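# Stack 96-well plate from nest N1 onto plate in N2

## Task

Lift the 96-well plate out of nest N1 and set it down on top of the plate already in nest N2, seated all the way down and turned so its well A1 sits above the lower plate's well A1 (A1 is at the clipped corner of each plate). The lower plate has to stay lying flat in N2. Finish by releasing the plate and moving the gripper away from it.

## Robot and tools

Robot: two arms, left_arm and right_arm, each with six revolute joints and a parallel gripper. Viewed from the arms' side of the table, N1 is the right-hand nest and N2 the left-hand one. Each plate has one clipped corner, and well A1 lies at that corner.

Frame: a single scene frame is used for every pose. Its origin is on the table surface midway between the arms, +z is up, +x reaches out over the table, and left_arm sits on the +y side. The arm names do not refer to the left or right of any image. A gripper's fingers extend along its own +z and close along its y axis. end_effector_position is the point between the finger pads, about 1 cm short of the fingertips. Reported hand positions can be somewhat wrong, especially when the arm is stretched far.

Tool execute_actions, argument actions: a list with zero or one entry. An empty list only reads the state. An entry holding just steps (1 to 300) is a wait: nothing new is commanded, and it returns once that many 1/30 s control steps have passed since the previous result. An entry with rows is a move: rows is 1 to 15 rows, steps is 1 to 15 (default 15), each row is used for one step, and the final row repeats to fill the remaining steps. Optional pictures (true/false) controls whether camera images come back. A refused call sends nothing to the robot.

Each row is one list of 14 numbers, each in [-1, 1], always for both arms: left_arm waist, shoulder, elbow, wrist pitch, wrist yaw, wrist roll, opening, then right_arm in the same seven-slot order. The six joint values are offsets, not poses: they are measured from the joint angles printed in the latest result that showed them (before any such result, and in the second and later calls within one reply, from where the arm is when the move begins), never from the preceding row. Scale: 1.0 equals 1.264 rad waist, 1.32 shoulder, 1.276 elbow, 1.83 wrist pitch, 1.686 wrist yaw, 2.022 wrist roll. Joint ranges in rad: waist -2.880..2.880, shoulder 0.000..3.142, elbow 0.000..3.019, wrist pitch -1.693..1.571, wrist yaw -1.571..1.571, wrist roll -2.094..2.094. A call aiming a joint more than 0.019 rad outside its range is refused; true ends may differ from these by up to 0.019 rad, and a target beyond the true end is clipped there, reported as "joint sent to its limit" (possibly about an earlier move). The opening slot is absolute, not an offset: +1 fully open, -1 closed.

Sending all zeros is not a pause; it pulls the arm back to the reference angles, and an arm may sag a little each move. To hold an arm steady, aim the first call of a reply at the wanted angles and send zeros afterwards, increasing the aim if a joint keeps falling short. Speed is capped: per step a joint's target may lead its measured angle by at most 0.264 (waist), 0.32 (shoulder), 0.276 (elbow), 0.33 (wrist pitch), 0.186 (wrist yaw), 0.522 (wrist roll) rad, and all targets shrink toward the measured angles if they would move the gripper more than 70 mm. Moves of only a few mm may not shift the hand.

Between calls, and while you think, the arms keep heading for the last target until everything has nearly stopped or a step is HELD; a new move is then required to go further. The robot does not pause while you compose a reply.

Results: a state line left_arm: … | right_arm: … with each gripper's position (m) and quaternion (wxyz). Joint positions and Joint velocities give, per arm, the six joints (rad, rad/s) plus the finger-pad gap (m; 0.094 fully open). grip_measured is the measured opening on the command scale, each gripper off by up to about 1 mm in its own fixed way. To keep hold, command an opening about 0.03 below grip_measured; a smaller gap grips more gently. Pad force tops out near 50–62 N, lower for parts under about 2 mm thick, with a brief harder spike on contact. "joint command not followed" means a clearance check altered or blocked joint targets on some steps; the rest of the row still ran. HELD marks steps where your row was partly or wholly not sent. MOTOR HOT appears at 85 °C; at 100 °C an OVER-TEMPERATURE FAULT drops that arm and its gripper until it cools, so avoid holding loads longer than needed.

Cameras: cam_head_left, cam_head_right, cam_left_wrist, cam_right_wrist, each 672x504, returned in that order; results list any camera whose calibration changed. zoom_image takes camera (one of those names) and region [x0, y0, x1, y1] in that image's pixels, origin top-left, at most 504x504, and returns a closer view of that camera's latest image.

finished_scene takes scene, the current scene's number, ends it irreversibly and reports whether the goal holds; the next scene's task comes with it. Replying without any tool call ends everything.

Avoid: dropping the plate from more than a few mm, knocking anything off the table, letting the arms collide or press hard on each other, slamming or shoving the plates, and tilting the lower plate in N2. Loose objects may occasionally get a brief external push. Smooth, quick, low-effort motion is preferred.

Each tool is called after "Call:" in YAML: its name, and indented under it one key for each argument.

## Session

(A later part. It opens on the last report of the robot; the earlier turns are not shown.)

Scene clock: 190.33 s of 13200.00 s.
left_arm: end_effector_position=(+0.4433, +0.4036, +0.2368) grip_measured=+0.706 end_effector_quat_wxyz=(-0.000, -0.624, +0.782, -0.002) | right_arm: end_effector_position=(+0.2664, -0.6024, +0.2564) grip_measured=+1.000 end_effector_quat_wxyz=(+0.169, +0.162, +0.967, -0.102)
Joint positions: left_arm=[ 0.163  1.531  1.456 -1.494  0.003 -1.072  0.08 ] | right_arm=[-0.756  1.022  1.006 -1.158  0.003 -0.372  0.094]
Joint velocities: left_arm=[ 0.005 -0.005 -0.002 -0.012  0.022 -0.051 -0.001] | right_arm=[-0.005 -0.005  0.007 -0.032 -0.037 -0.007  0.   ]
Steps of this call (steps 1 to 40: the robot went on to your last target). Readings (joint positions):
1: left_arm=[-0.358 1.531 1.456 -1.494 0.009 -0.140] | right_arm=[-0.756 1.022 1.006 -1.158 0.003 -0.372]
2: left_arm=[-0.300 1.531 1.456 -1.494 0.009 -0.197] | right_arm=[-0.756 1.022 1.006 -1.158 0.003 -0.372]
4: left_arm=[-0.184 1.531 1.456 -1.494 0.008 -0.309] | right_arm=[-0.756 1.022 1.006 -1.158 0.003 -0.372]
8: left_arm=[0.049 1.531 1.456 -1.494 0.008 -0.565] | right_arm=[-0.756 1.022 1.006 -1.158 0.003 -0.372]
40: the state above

Call:
execute_actions:
  actions:
    - {"rows":[[0.04,0,-0.03,0.03,0,0,0.665,0,0,0,0,0,0,1],[0.08,0,-0.06,0.05,0,0,0.665,0,0,0,0,0,0,1],[0.12,0,-0.09,0.07,0,0,0.665,0,0,0,0,0,0,1],[0.16,0,-0.12,0.09,0,0,0.665,0,0,0,0,0,0,1],[0.2,0.01,-0.15,0.11,0,0,0.665,0,0,0,0,0,0,1],[0.24,0.01,-0.18,0.135,0,0,0.665,0,0,0,0,0,0,1],[0.28,0.02,-0.21,0.155,0,0,0.665,0,0,0,0,0,0,1],[0.3075,0.026,-0.24,0.18,0,0,0.665,0,0,0,0,0,0,1],[0.3075,0.026,-0.27,0.2,0,0,0.665,0,0,0,0,0,0,1],[0.3075,0.026,-0.29,0.22,0,0,0.665,0,0,0,0,0,0,1],[0.3075,0.026,-0.31,0.231,0,0,0.665,0,0,0,0,0,0,1]],"steps":15}
  pictures: false

Call:
execute_actions:
  actions:
    - {"steps":20}

Scene clock: 201.00 s of 13200.00 s.
left_arm: end_effector_position=(+0.3158, +0.5461, +0.0761) grip_measured=+0.706 end_effector_quat_wxyz=(+0.022, +0.777, -0.630, -0.004) | right_arm: end_effector_position=(+0.2664, -0.6024, +0.2564) grip_measured=+1.000 end_effector_quat_wxyz=(+0.169, +0.162, +0.967, -0.102)
Joint positions: left_arm=[ 0.595  1.565  1.051 -1.102  0.    -1.072  0.08 ] | right_arm=[-0.756  1.022  1.006 -1.158  0.003 -0.372  0.094]
Joint velocities: left_arm=[ 0.112  0.278 -0.32   0.105 -0.007 -0.037  0.   ] | right_arm=[-0.005  0.015  0.007  0.007 -0.037 -0.037  0.   ]
Steps of this call (steps 1 to 15: the robot went on to your last target; steps 16 to 90: nothing new was sent; then 7.17 s passed at rest; steps 91 to 105: all 15 steps of this action). Readings (joint positions):
91: left_arm=[0.166 1.531 1.450 -1.485 0.004 -1.072] | right_arm=[-0.756 1.022 1.006 -1.158 0.003 -0.372]
92: left_arm=[0.175 1.528 1.436 -1.463 0.005 -1.072] | right_arm=[-0.756 1.022 1.006 -1.158 0.003 -0.372]
94: left_arm=[0.218 1.523 1.387 -1.407 0.006 -1.072] | right_arm=[-0.756 1.022 1.006 -1.158 0.003 -0.372]
98: left_arm=[0.374 1.527 1.270 -1.304 0.006 -1.072] | right_arm=[-0.756 1.022 1.006 -1.158 0.003 -0.372]
105: the state above

Scene clock: 201.67 s of 13200.00 s.
left_arm: end_effector_position=(+0.3268, +0.5309, +0.0679) grip_measured=+0.706 end_effector_quat_wxyz=(+0.025, +0.762, -0.647, -0.004) | right_arm: end_effector_position=(+0.2664, -0.6024, +0.2564) grip_measured=+1.000 end_effector_quat_wxyz=(+0.169, +0.162, +0.967, -0.102)
Joint positions: left_arm=[ 0.55   1.578  1.041 -1.086  0.002 -1.072  0.08 ] | right_arm=[-0.756  1.022  1.006 -1.158  0.003 -0.372  0.094]
Joint velocities: left_arm=[-0.015 -0.005  0.017  0.022  0.022 -0.007 -0.001] | right_arm=[ 0.005  0.005  0.002  0.002 -0.007 -0.037  0.   ]
Steps of this call (steps 1 to 20: the robot went on to your last target). Readings (joint positions):
1: left_arm=[0.596 1.573 1.044 -1.100 0.001 -1.072] | right_arm=[-0.756 1.022 1.006 -1.158 0.003 -0.372]
2: left_arm=[0.591 1.578 1.041 -1.098 0.000 -1.072] | right_arm=[-0.756 1.022 1.006 -1.158 0.003 -0.372]
4: left_arm=[0.575 1.579 1.041 -1.091 0.001 -1.072] | right_arm=[-0.756 1.022 1.006 -1.158 0.003 -0.372]
8: left_arm=[0.551 1.578 1.041 -1.086 0.002 -1.072] | right_arm=[-0.756 1.022 1.006 -1.158 0.003 -0.372]
20: the state above
camera_calibration (this result's frames):
cam_left_wrist: T_world_to_cam=[[0.985894, 0.158916, -0.0525302, -0.402705], [0.158068, -0.780848, 0.604392, 0.325827], [0.0550296, -0.60417, -0.794953, 0.479529], [0, 0, 0, 1]] pos_world=[0.319134, 0.608135, 0.163122]
cam_right_wrist: T_world_to_cam=[[-0.334772, -0.931696, 0.140959, -0.505037], [-0.899526, 0.360538, 0.246709, 0.396726], [-0.280679, -0.0442051, -0.958783, 0.416498], [0, 0, 0, 1]] pos_world=[0.304695, -0.595165, 0.372645]

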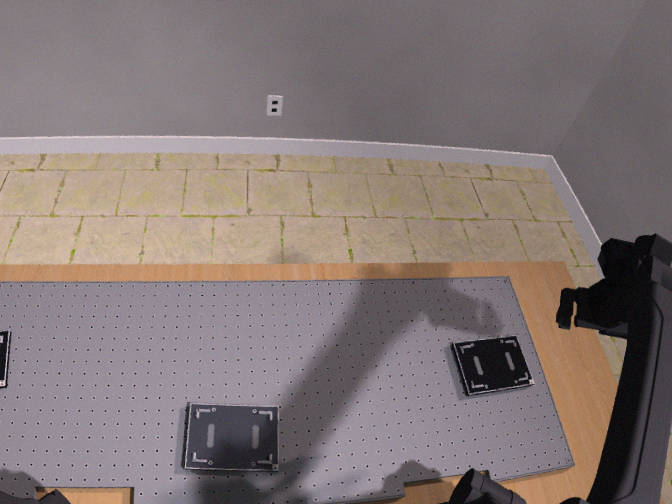

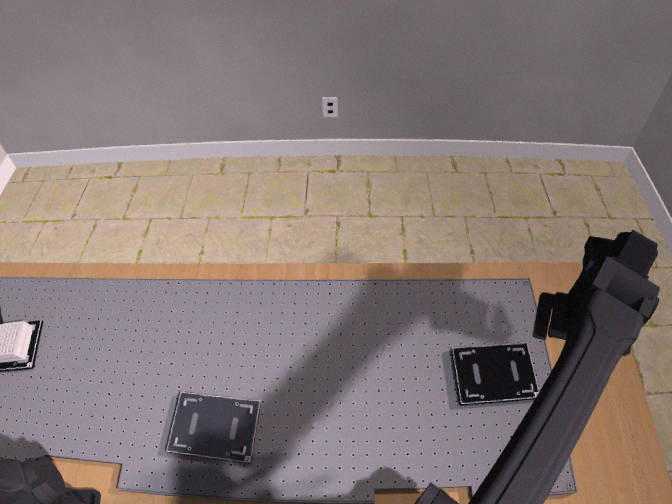

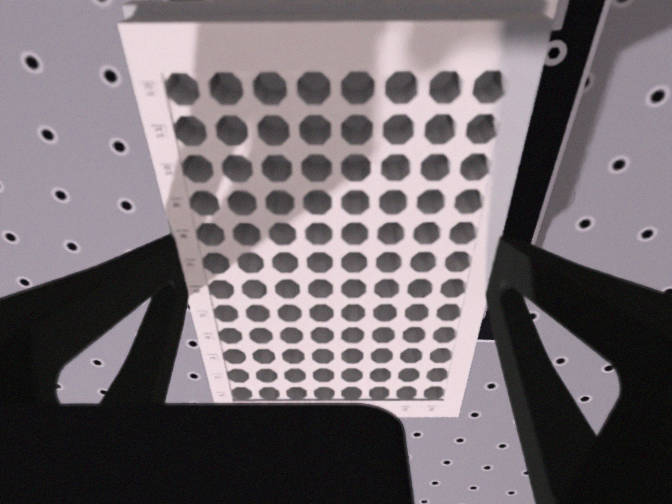

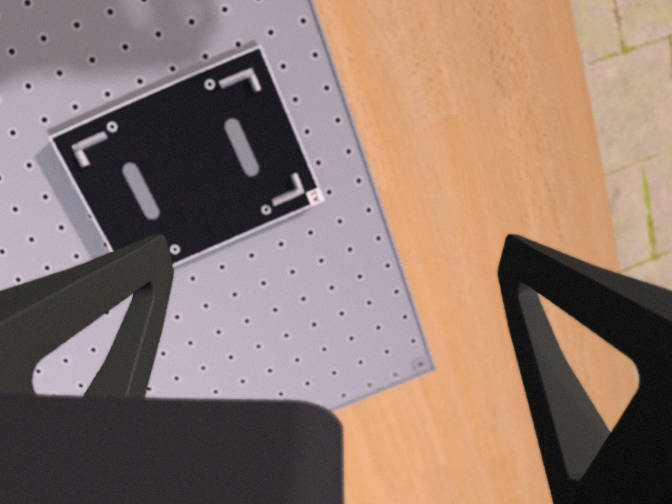

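Call:
execute_actions:
  actions:
    - {"rows":[[0,0,0,0.02,0,0,0.665,0,0,0,0,0,0,1],[0,0,0,0.037,0,0,0.665,0,0,0,0,0,0,1]],"steps":15}

Scene clock: 204.80 s of 13200.00 s.
left_arm: end_effector_position=(+0.3369, +0.5388, +0.0675) grip_measured=+0.706 end_effector_quat_wxyz=(-0.000, +0.762, -0.647, +0.001) | right_arm: end_effector_position=(+0.2664, -0.6024, +0.2564) grip_measured=+1.000 end_effector_quat_wxyz=(+0.169, +0.162, +0.967, -0.102)
Joint positions: left_arm=[ 0.55   1.578  1.041 -1.033  0.002 -1.072  0.08 ] | right_arm=[-0.756  1.022  1.006 -1.158  0.003 -0.372  0.094]
Joint velocities: left_arm=[-0.015 -0.015 -0.002 -0.012 -0.066  0.037 -0.   ] | right_arm=[ 0.005 -0.005 -0.022 -0.012  0.037 -0.022  0.   ]
Steps of this call (steps 1 to 15: the robot went on to your last target; steps 16 to 79: nothing new was sent; steps 80 to 94: all 15 steps of this action). Readings (joint positions):
80: left_arm=[0.550 1.578 1.041 -1.081 0.002 -1.072] | right_arm=[-0.756 1.022 1.006 -1.158 0.003 -0.372]
81: left_arm=[0.550 1.578 1.041 -1.070 0.002 -1.072] | right_arm=[-0.756 1.022 1.006 -1.158 0.003 -0.372]
83: left_arm=[0.550 1.578 1.041 -1.044 0.002 -1.072] | right_arm=[-0.756 1.022 1.006 -1.158 0.003 -0.372]
87: left_arm=[0.550 1.578 1.041 -1.033 0.002 -1.072] | right_arm=[-0.756 1.022 1.006 -1.158 0.003 -0.372]
94: the state above
camera_calibration (this result's frames):
cam_left_wrist: T_world_to_cam=[[0.987118, 0.159869, -0.0063896, -0.418031], [0.133364, -0.800086, 0.584872, 0.350679], [0.0883909, -0.57819, -0.8111, 0.459231], [0, 0, 0, 1]] pos_world=[0.325286, 0.612926, 0.164709]
cam_right_wrist: T_world_to_cam=[[-0.334772, -0.931696, 0.140959, -0.505037], [-0.899526, 0.360538, 0.246709, 0.396726], [-0.280679, -0.0442051, -0.958783, 0.416498], [0, 0, 0, 1]] pos_world=[0.304695, -0.595165, 0.372645]

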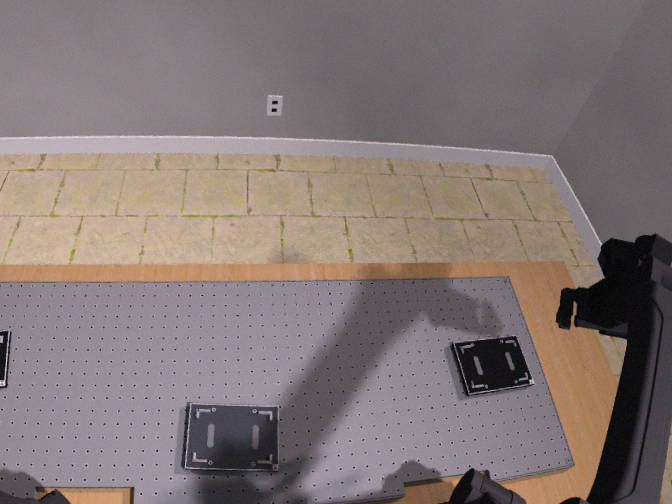

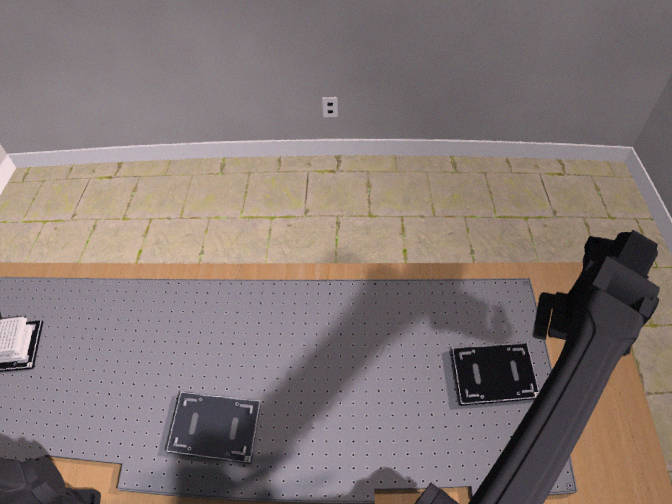

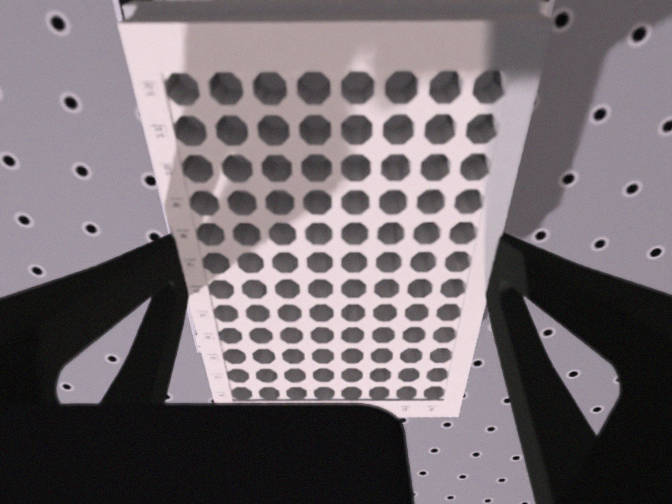

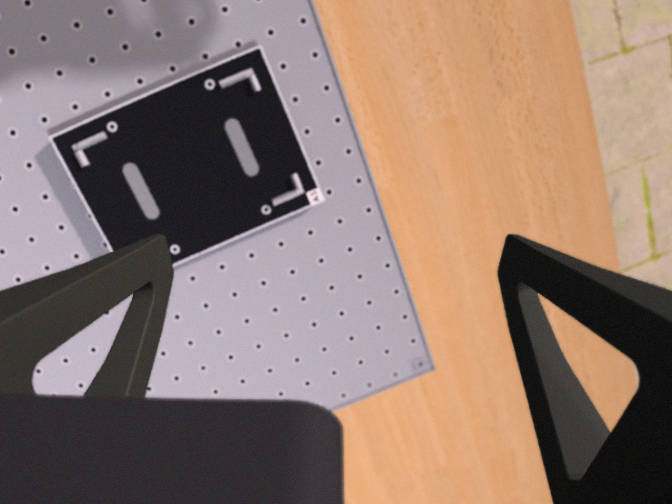

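Call:
execute_actions:
  actions:
    - {"rows":[[0.011,0.024,-0.011,0.023,0,0.013,0.665,0,0,0,0,0,0,1]],"steps":15}

Call:
zoom_image:
  camera: "cam_left_wrist"
  region: [90,0,590,120]

Call:
zoom_image:
  camera: "cam_head_right"
  region: [0,300,80,380]

Scene clock: 214.87 s of 13200.00 s.
left_arm: end_effector_position=(+0.3347, +0.5409, +0.0556) grip_measured=+0.706 end_effector_quat_wxyz=(+0.002, +0.761, -0.648, +0.000) | right_arm: end_effector_position=(+0.2664, -0.6024, +0.2564) grip_measured=+1.000 end_effector_quat_wxyz=(+0.169, +0.162, +0.967, -0.102)
Joint positions: left_arm=[ 0.557  1.597  1.028 -1.006  0.002 -1.061  0.08 ] | right_arm=[-0.756  1.022  1.006 -1.158  0.003 -0.372  0.094]
Joint velocities: left_arm=[ 0.005 -0.005  0.017  0.002  0.066 -0.022 -0.001] | right_arm=[-0.005 -0.015 -0.007 -0.012 -0.022  0.007  0.   ]
Steps of this call (steps 1 to 15: the robot went on to your last target; steps 16 to 90: nothing new was sent; then 6.57 s passed at rest; steps 91 to 105: all 15 steps of this action). Readings (joint positions):
91: left_arm=[0.550 1.579 1.039 -1.027 0.002 -1.070] | right_arm=[-0.756 1.022 1.006 -1.158 0.003 -0.372]
92: left_arm=[0.551 1.580 1.037 -1.019 0.002 -1.068] | right_arm=[-0.756 1.022 1.006 -1.158 0.003 -0.372]
94: left_arm=[0.553 1.586 1.034 -1.009 0.002 -1.066] | right_arm=[-0.756 1.022 1.006 -1.158 0.003 -0.372]
98: left_arm=[0.557 1.597 1.029 -1.006 0.002 -1.063] | right_arm=[-0.756 1.022 1.006 -1.158 0.003 -0.372]
105: the state above
camera_calibration (this result's frames):
cam_left_wrist: T_world_to_cam=[[0.987624, 0.156451, -0.011037, -0.41435], [0.133068, -0.798611, 0.586953, 0.358818], [0.0830149, -0.581157, -0.809546, 0.454371], [0, 0, 0, 1]] pos_world=[0.323755, 0.615442, 0.152652]
cam_right_wrist: T_world_to_cam=[[-0.334772, -0.931696, 0.140959, -0.505037], [-0.899526, 0.360538, 0.246709, 0.396726], [-0.280679, -0.0442051, -0.958783, 0.416498], [0, 0, 0, 1]] pos_world=[0.304695, -0.595165, 0.372645]

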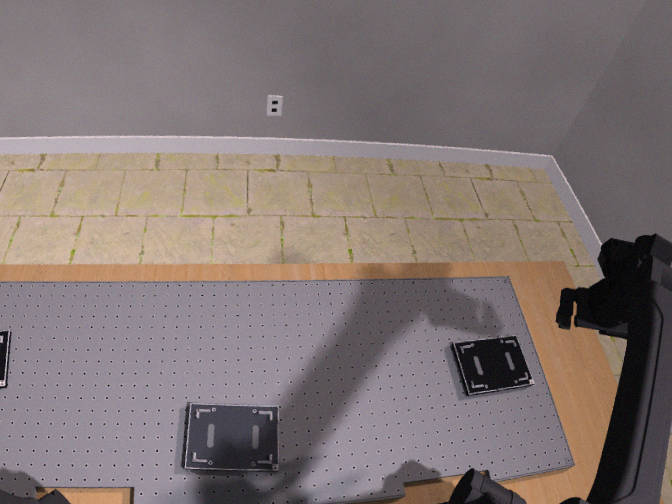

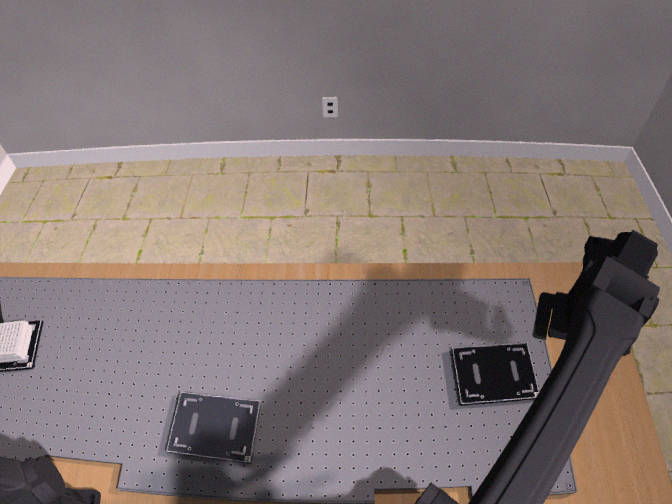

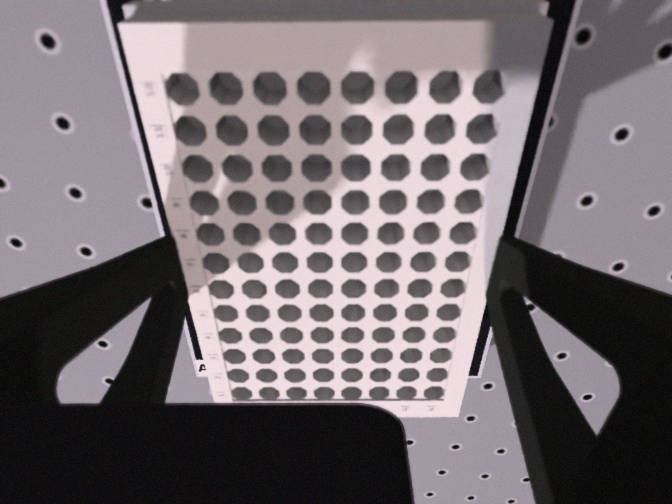

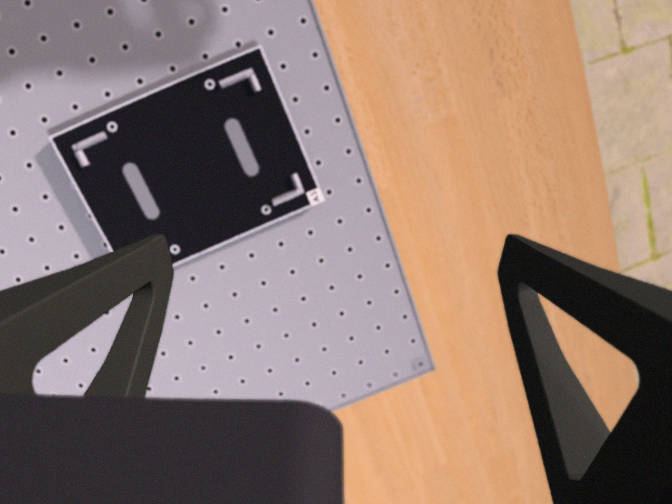

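Region (90, 0, 590, 120) of cam_left_wrist's 672x504 image, scaled by 1.008, with more detail than that image has; it fills the top 121 rows of this view, and the rest is white.

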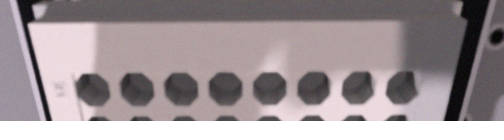

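Region (0, 300, 80, 380) of cam_head_right's 672x504 image, scaled by 6.300, with more detail than that image has.

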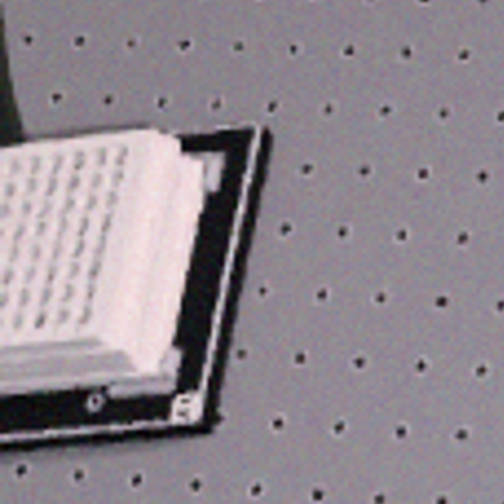

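Call:
execute_actions:
  actions:
    - {"rows":[[0,0.019,-0.006,0.019,0,0,0.665,0,0,0,0,0,0,1]],"steps":15}

Call:
zoom_image:
  camera: "cam_head_right"
  region: [0,300,80,380]

Scene clock: 220.33 s of 13200.00 s.
left_arm: end_effector_position=(+0.3365, +0.5423, +0.0501) grip_measured=+0.706 end_effector_quat_wxyz=(-0.001, +0.761, -0.649, +0.001) | right_arm: end_effector_position=(+0.2664, -0.6024, +0.2564) grip_measured=+1.000 end_effector_quat_wxyz=(+0.169, +0.162, +0.967, -0.102)
Joint positions: left_arm=[ 0.557  1.608  1.024 -0.986  0.002 -1.061  0.08 ] | right_arm=[-0.756  1.022  1.006 -1.158  0.003 -0.372  0.094]
Joint velocities: left_arm=[-0.005 -0.005 -0.007  0.002  0.007 -0.022 -0.001] | right_arm=[ 0.005 -0.015  0.002  0.007 -0.066 -0.022  0.   ]
Steps of this call (steps 1 to 15: the robot went on to your last target; steps 16 to 90: nothing new was sent; then 1.97 s passed at rest; steps 91 to 105: all 15 steps of this action). Readings (joint positions):
91: left_arm=[0.557 1.598 1.028 -1.002 0.002 -1.061] | right_arm=[-0.756 1.022 1.006 -1.158 0.003 -0.372]
92: left_arm=[0.557 1.599 1.026 -0.996 0.002 -1.061] | right_arm=[-0.756 1.022 1.006 -1.158 0.003 -0.372]
94: left_arm=[0.557 1.602 1.026 -0.989 0.002 -1.061] | right_arm=[-0.756 1.022 1.006 -1.158 0.003 -0.372]
98: left_arm=[0.557 1.608 1.024 -0.986 0.002 -1.061] | right_arm=[-0.756 1.022 1.006 -1.158 0.003 -0.372]
105: the state above
camera_calibration (this result's frames):
cam_left_wrist: T_world_to_cam=[[0.987722, 0.156104, -0.00604793, -0.416481], [0.130133, -0.80074, 0.584706, 0.365169], [0.0864323, -0.578314, -0.811223, 0.448004], [0, 0, 0, 1]] pos_world=[0.325125, 0.616507, 0.147396]
cam_right_wrist: T_world_to_cam=[[-0.334772, -0.931696, 0.140959, -0.505037], [-0.899526, 0.360538, 0.246709, 0.396726], [-0.280679, -0.0442051, -0.958783, 0.416498], [0, 0, 0, 1]] pos_world=[0.304695, -0.595165, 0.372645]

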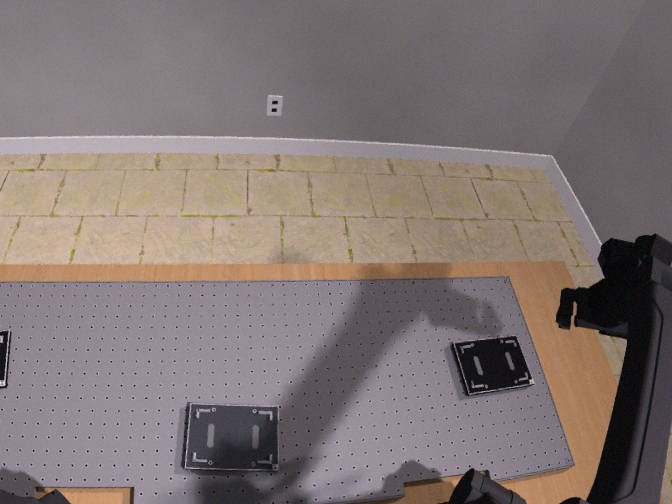

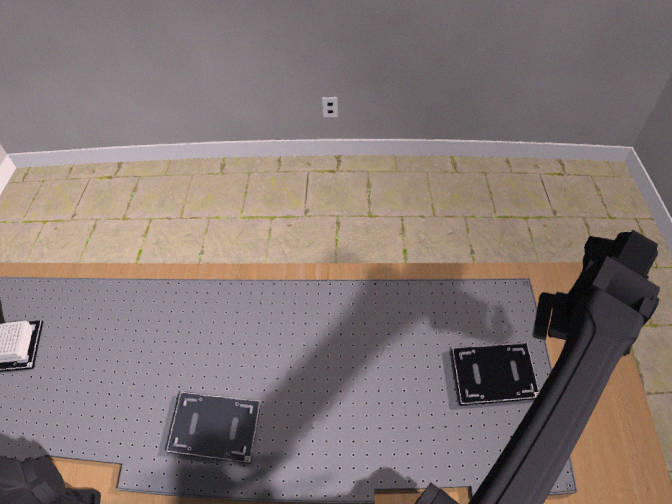

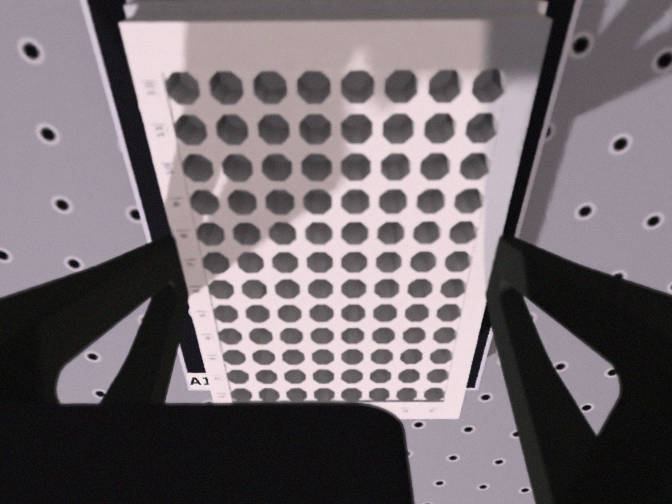

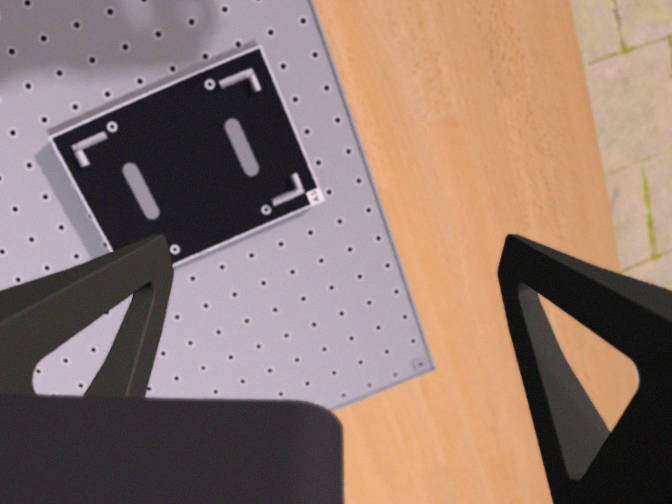

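Region (0, 300, 80, 380) of cam_head_right's 672x504 image, scaled by 6.300, with more detail than that image has.

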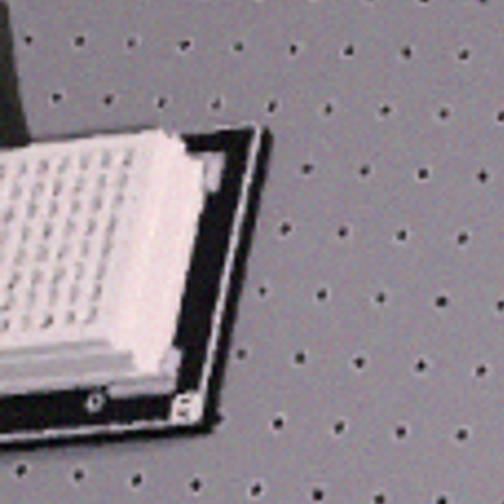

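Call:
execute_actions:
  actions:
    - {"rows":[[0,0,0,-0.012,0,0,0.665,0,0,0,0,0,0,1]],"steps":15}

Scene clock: 224.57 s of 13200.00 s.
left_arm: end_effector_position=(+0.3350, +0.5411, +0.0501) grip_measured=+0.706 end_effector_quat_wxyz=(+0.003, +0.761, -0.649, +0.000) | right_arm: end_effector_position=(+0.2664, -0.6024, +0.2564) grip_measured=+1.000 end_effector_quat_wxyz=(+0.169, +0.162, +0.967, -0.102)
Joint positions: left_arm=[ 0.557  1.608  1.024 -0.994  0.002 -1.061  0.08 ] | right_arm=[-0.756  1.022  1.006 -1.158  0.003 -0.372  0.094]
Joint velocities: left_arm=[ 0.005 -0.005 -0.017  0.002 -0.022  0.022 -0.   ] | right_arm=[-0.005 -0.005 -0.002  0.007  0.007 -0.007  0.   ]
Steps of this call (steps 1 to 15: the robot went on to your last target; steps 16 to 90: nothing new was sent; then 0.73 s passed at rest; steps 91 to 105: all 15 steps of this action). Readings (joint positions):
91: left_arm=[0.557 1.608 1.024 -0.988 0.002 -1.061] | right_arm=[-0.756 1.022 1.006 -1.158 0.003 -0.372]
92: left_arm=[0.557 1.608 1.024 -0.990 0.002 -1.061] | right_arm=[-0.756 1.022 1.006 -1.158 0.003 -0.372]
94: left_arm=[0.557 1.608 1.024 -0.993 0.002 -1.061] | right_arm=[-0.756 1.022 1.006 -1.158 0.003 -0.372]
98: left_arm=[0.557 1.608 1.024 -0.994 0.002 -1.061] | right_arm=[-0.756 1.022 1.006 -1.158 0.003 -0.372]
105: the state above
camera_calibration (this result's frames):
cam_left_wrist: T_world_to_cam=[[0.987662, 0.156057, -0.0130307, -0.414368], [0.133817, -0.797827, 0.587847, 0.36142], [0.0813414, -0.582338, -0.808867, 0.451201], [0, 0, 0, 1]] pos_world=[0.32419, 0.615768, 0.147102]
cam_right_wrist: T_world_to_cam=[[-0.334772, -0.931696, 0.140959, -0.505037], [-0.899526, 0.360538, 0.246709, 0.396726], [-0.280679, -0.0442051, -0.958783, 0.416498], [0, 0, 0, 1]] pos_world=[0.304695, -0.595165, 0.372645]

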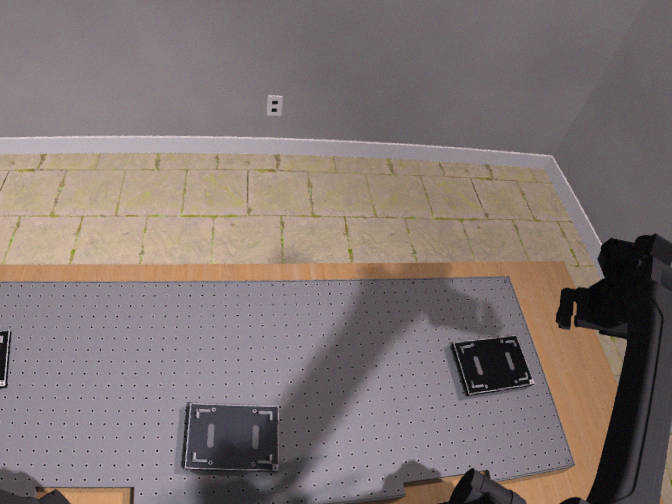

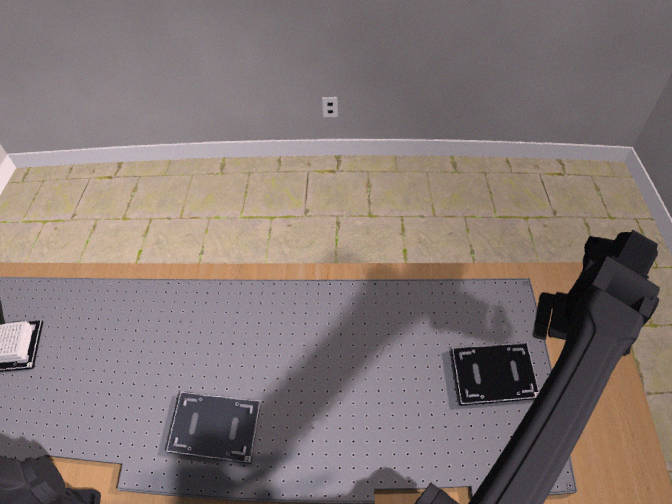

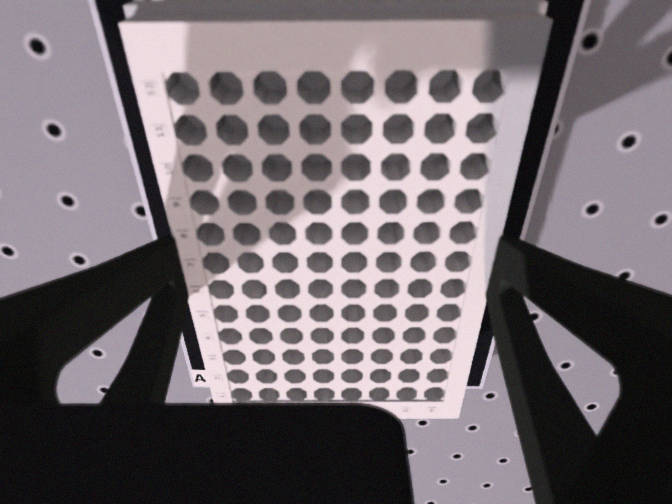

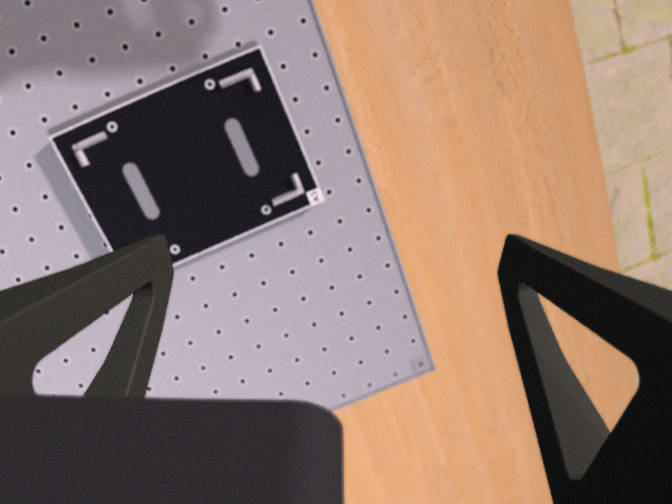

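Call:
execute_actions:
  actions:
    - {"rows":[[0,0.016,0,0,0,0,0.665,0,0,0,0,0,0,1]],"steps":15}

Call:
zoom_image:
  camera: "cam_head_right"
  region: [0,315,50,375]

Scene clock: 231.27 s of 13200.00 s.
left_arm: end_effector_position=(+0.3349, +0.5410, +0.0495) grip_measured=+0.706 end_effector_quat_wxyz=(+0.004, +0.761, -0.649, -0.000) | right_arm: end_effector_position=(+0.2664, -0.6024, +0.2564) grip_measured=+1.000 end_effector_quat_wxyz=(+0.169, +0.162, +0.967, -0.102)
Joint positions: left_arm=[ 0.557  1.609  1.024 -0.994  0.002 -1.061  0.08 ] | right_arm=[-0.756  1.022  1.006 -1.158  0.003 -0.372  0.094]
Joint velocities: left_arm=[-0.005 -0.015  0.002  0.002 -0.007  0.066  0.   ] | right_arm=[-0.015  0.005  0.002 -0.017  0.007 -0.022  0.   ]
Steps of this call (steps 1 to 15: the robot went on to your last target; steps 16 to 90: nothing new was sent; then 3.20 s passed at rest; steps 91 to 105: all 15 steps of this action). Readings (joint positions):
91: left_arm=[0.557 1.608 1.024 -0.994 0.002 -1.061] | right_arm=[-0.756 1.022 1.006 -1.158 0.003 -0.372]
92: left_arm=[0.557 1.608 1.024 -0.994 0.002 -1.061] | right_arm=[-0.756 1.022 1.006 -1.158 0.003 -0.372]
94: left_arm=[0.557 1.609 1.024 -0.994 0.002 -1.061] | right_arm=[-0.756 1.022 1.006 -1.158 0.003 -0.372]
98: left_arm=[0.557 1.609 1.024 -0.994 0.002 -1.061] | right_arm=[-0.756 1.022 1.006 -1.158 0.003 -0.372]
105: the state above
camera_calibration (this result's frames):
cam_left_wrist: T_world_to_cam=[[0.987646, 0.156044, -0.0143606, -0.414191], [0.134521, -0.797271, 0.588441, 0.361164], [0.0803734, -0.583103, -0.808412, 0.451388], [0, 0, 0, 1]] pos_world=[0.32421, 0.615783, 0.146436]
cam_right_wrist: T_world_to_cam=[[-0.334772, -0.931696, 0.140959, -0.505037], [-0.899526, 0.360538, 0.246709, 0.396726], [-0.280679, -0.0442051, -0.958783, 0.416498], [0, 0, 0, 1]] pos_world=[0.304695, -0.595165, 0.372645]

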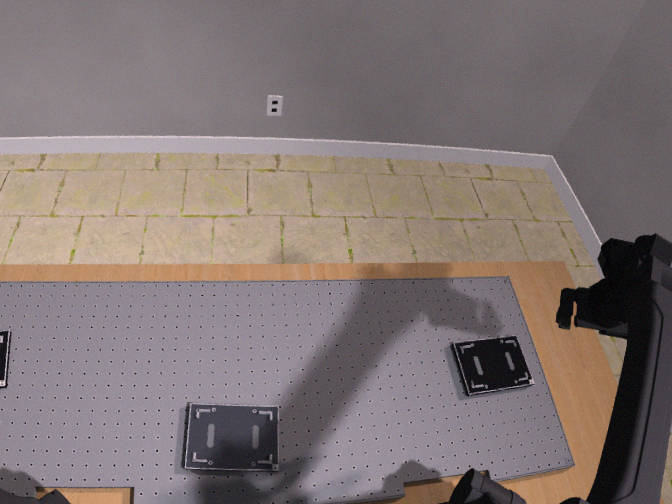

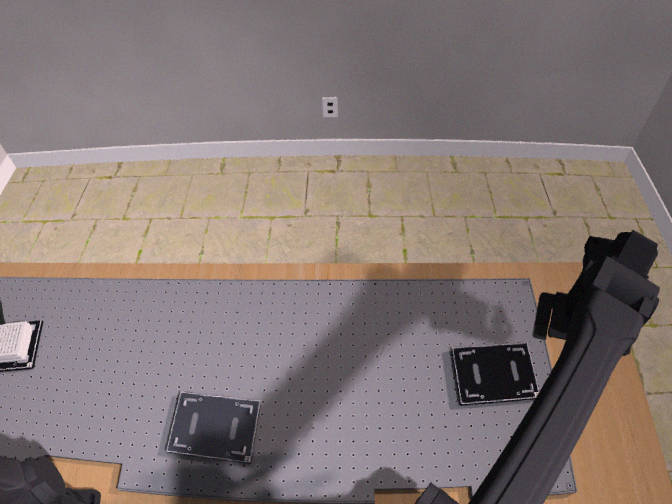

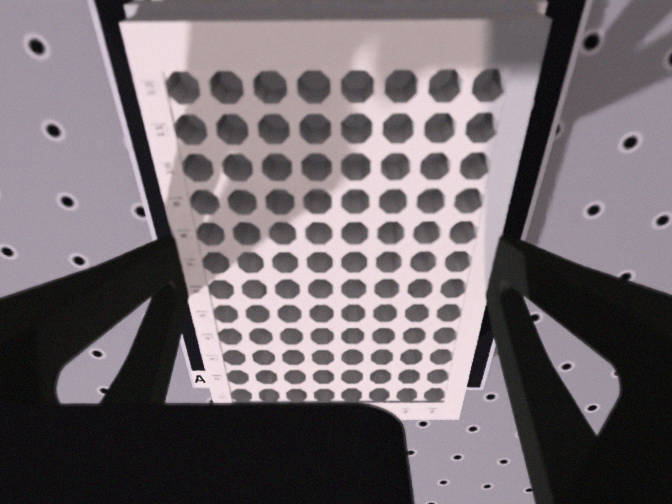

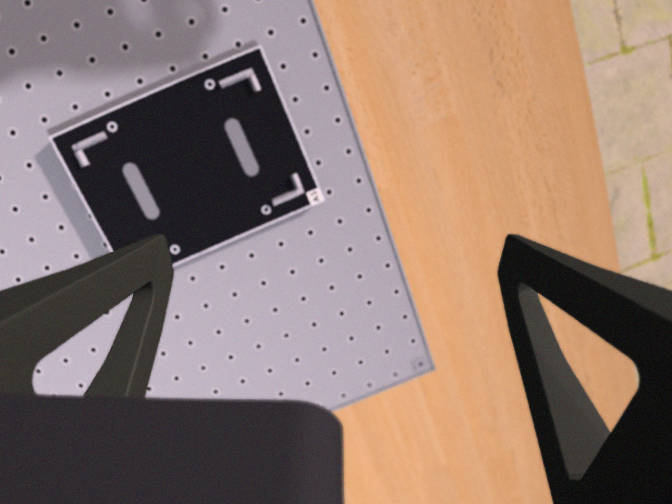

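Region (0, 315, 50, 375) of cam_head_right's 672x504 image, scaled by 8.400, with more detail than that image has.

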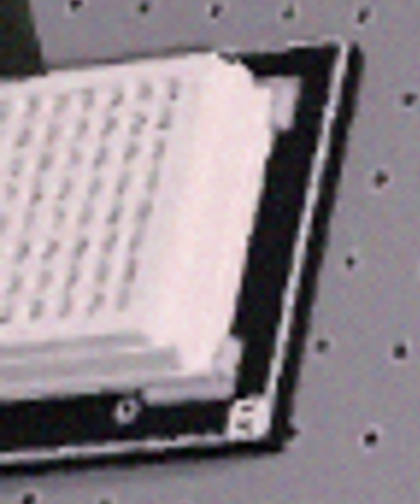

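Call:
execute_actions:
  actions:
    - {"rows":[[0.008,0.012,0,0.011,0,0,0.665,0,0,0,0,0,0,1]],"steps":15}

Scene clock: 238.27 s of 13200.00 s.
left_arm: end_effector_position=(+0.3353, +0.5418, +0.0495) grip_measured=+0.706 end_effector_quat_wxyz=(+0.002, +0.761, -0.648, +0.000) | right_arm: end_effector_position=(+0.2664, -0.6024, +0.2564) grip_measured=+1.000 end_effector_quat_wxyz=(+0.169, +0.162, +0.967, -0.102)
Joint positions: left_arm=[ 0.558  1.609  1.024 -0.99   0.002 -1.061  0.08 ] | right_arm=[-0.756  1.022  1.006 -1.158  0.003 -0.372  0.094]
Joint velocities: left_arm=[ 0.005 -0.005  0.007 -0.002  0.037 -0.022  0.001] | right_arm=[ 0.005 -0.005 -0.017 -0.017 -0.007 -0.007  0.   ]
Steps of this call (steps 1 to 15: the robot went on to your last target; steps 16 to 90: nothing new was sent; then 3.50 s passed at rest; steps 91 to 105: all 15 steps of this action). Readings (joint positions):
91: left_arm=[0.557 1.609 1.024 -0.993 0.002 -1.061] | right_arm=[-0.756 1.022 1.006 -1.158 0.003 -0.372]
92: left_arm=[0.558 1.609 1.024 -0.992 0.002 -1.061] | right_arm=[-0.756 1.022 1.006 -1.158 0.003 -0.372]
94: left_arm=[0.558 1.609 1.024 -0.991 0.002 -1.061] | right_arm=[-0.756 1.022 1.006 -1.158 0.003 -0.372]
98: left_arm=[0.558 1.609 1.024 -0.990 0.002 -1.061] | right_arm=[-0.756 1.022 1.006 -1.158 0.003 -0.372]
105: the state above
camera_calibration (this result's frames):
cam_left_wrist: T_world_to_cam=[[0.987561, 0.156825, -0.0113682, -0.415312], [0.133548, -0.798421, 0.587103, 0.36274], [0.0829957, -0.581318, -0.809433, 0.450002], [0, 0, 0, 1]] pos_world=[0.324355, 0.616344, 0.14656]
cam_right_wrist: T_world_to_cam=[[-0.334772, -0.931696, 0.140959, -0.505037], [-0.899526, 0.360538, 0.246709, 0.396726], [-0.280679, -0.0442051, -0.958783, 0.416498], [0, 0, 0, 1]] pos_world=[0.304695, -0.595165, 0.372645]

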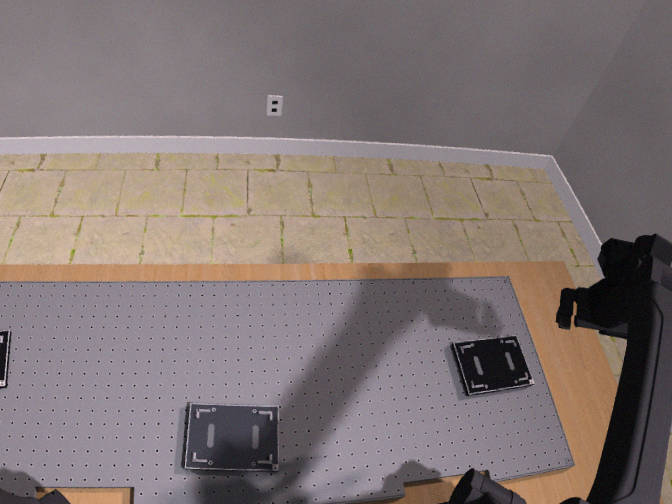

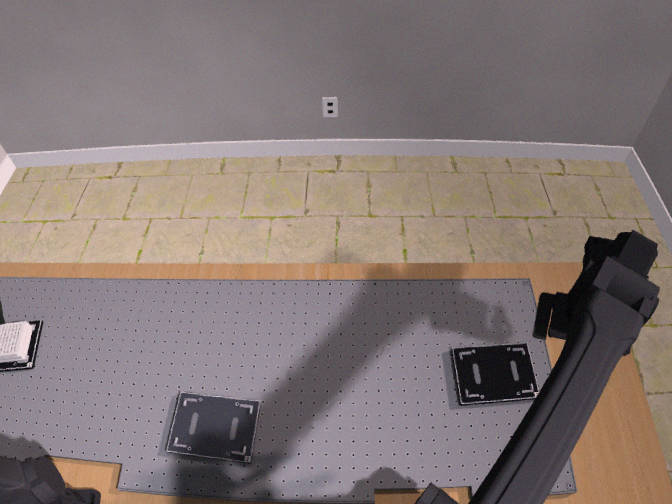

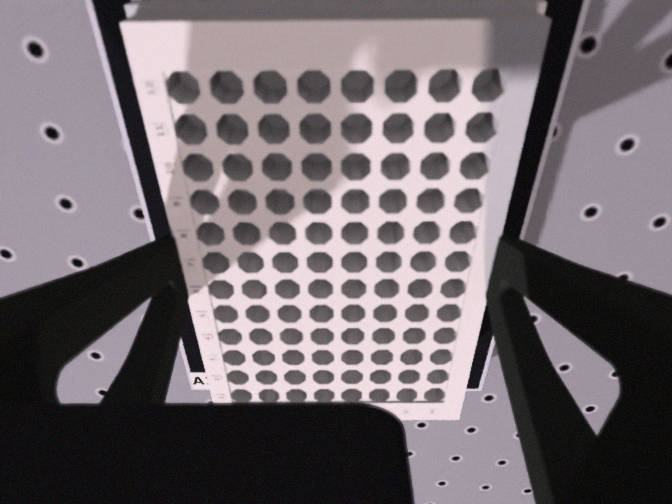

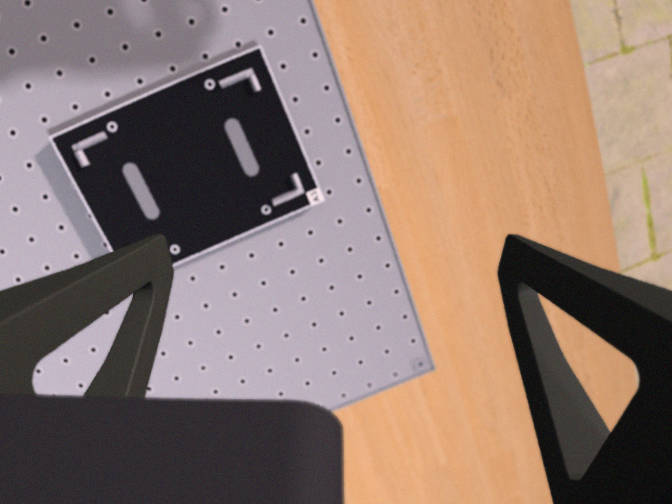

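Call:
execute_actions:
  actions:
    - {"rows":[[0.012,0.016,0,0,0,0,0.665,0,0,0,0,0,0,1]],"steps":15}

Scene clock: 240.93 s of 13200.00 s.
left_arm: end_effector_position=(+0.3342, +0.5432, +0.0492) grip_measured=+0.706 end_effector_quat_wxyz=(+0.003, +0.763, -0.646, +0.001) | right_arm: end_effector_position=(+0.2664, -0.6024, +0.2564) grip_measured=+1.000 end_effector_quat_wxyz=(+0.169, +0.162, +0.967, -0.102)
Joint positions: left_arm=[ 0.563  1.61   1.024 -0.99   0.003 -1.061  0.08 ] | right_arm=[-0.756  1.022  1.006 -1.158  0.003 -0.372  0.094]
Joint velocities: left_arm=[-0.015 -0.005 -0.007 -0.012  0.022  0.051 -0.001] | right_arm=[-0.005 -0.015 -0.007 -0.012  0.051 -0.022  0.   ]
Steps of this call (steps 1 to 15: the robot went on to your last target; steps 16 to 65: nothing new was sent; steps 66 to 80: all 15 steps of this action). Readings (joint positions):
66: left_arm=[0.558 1.609 1.024 -0.990 0.002 -1.061] | right_arm=[-0.756 1.022 1.006 -1.158 0.003 -0.372]
67: left_arm=[0.559 1.610 1.024 -0.990 0.002 -1.061] | right_arm=[-0.756 1.022 1.006 -1.158 0.003 -0.372]
69: left_arm=[0.561 1.610 1.024 -0.990 0.002 -1.061] | right_arm=[-0.756 1.022 1.006 -1.158 0.003 -0.372]
73: left_arm=[0.563 1.610 1.024 -0.990 0.003 -1.061] | right_arm=[-0.756 1.022 1.006 -1.158 0.003 -0.372]
80: the state above
camera_calibration (this result's frames):
cam_left_wrist: T_world_to_cam=[[0.986774, 0.161709, -0.0112854, -0.41676], [0.137301, -0.796767, 0.588482, 0.361969], [0.0861709, -0.582248, -0.808432, 0.45006], [0, 0, 0, 1]] pos_world=[0.322767, 0.617845, 0.146127]
cam_right_wrist: T_world_to_cam=[[-0.334772, -0.931696, 0.140959, -0.505037], [-0.899526, 0.360538, 0.246709, 0.396726], [-0.280679, -0.0442051, -0.958783, 0.416498], [0, 0, 0, 1]] pos_world=[0.304695, -0.595165, 0.372645]

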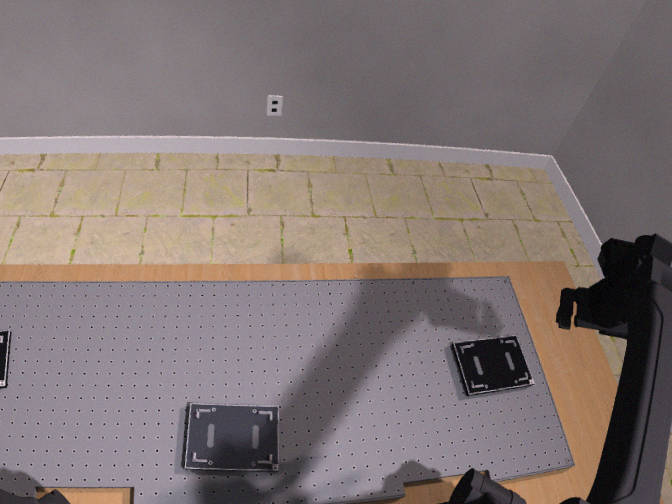

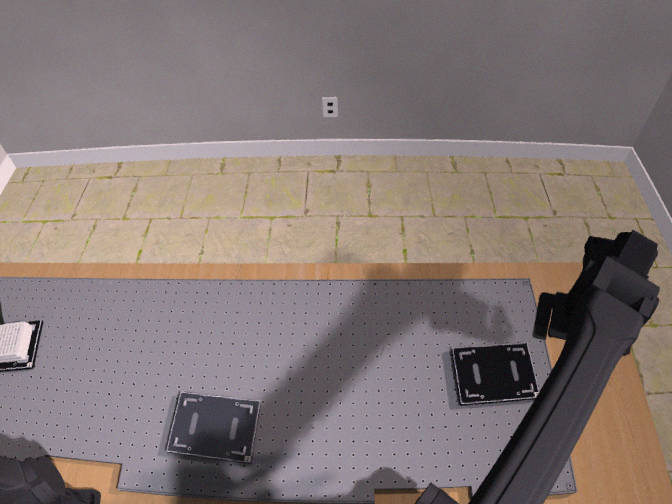

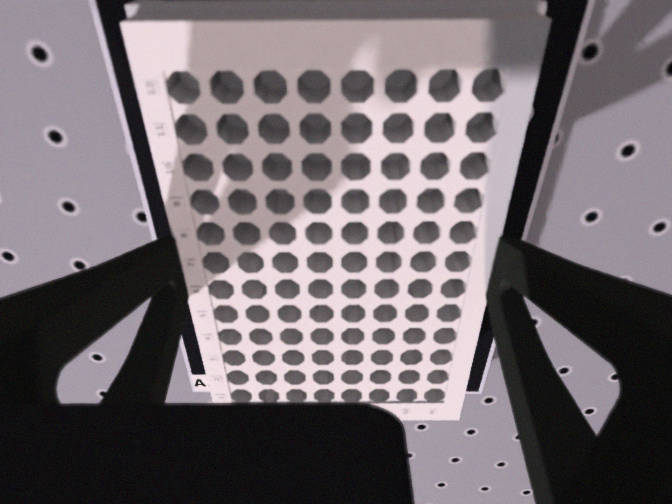

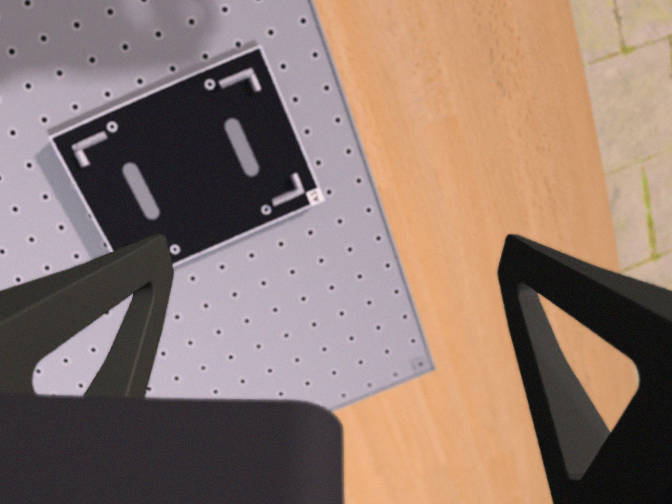

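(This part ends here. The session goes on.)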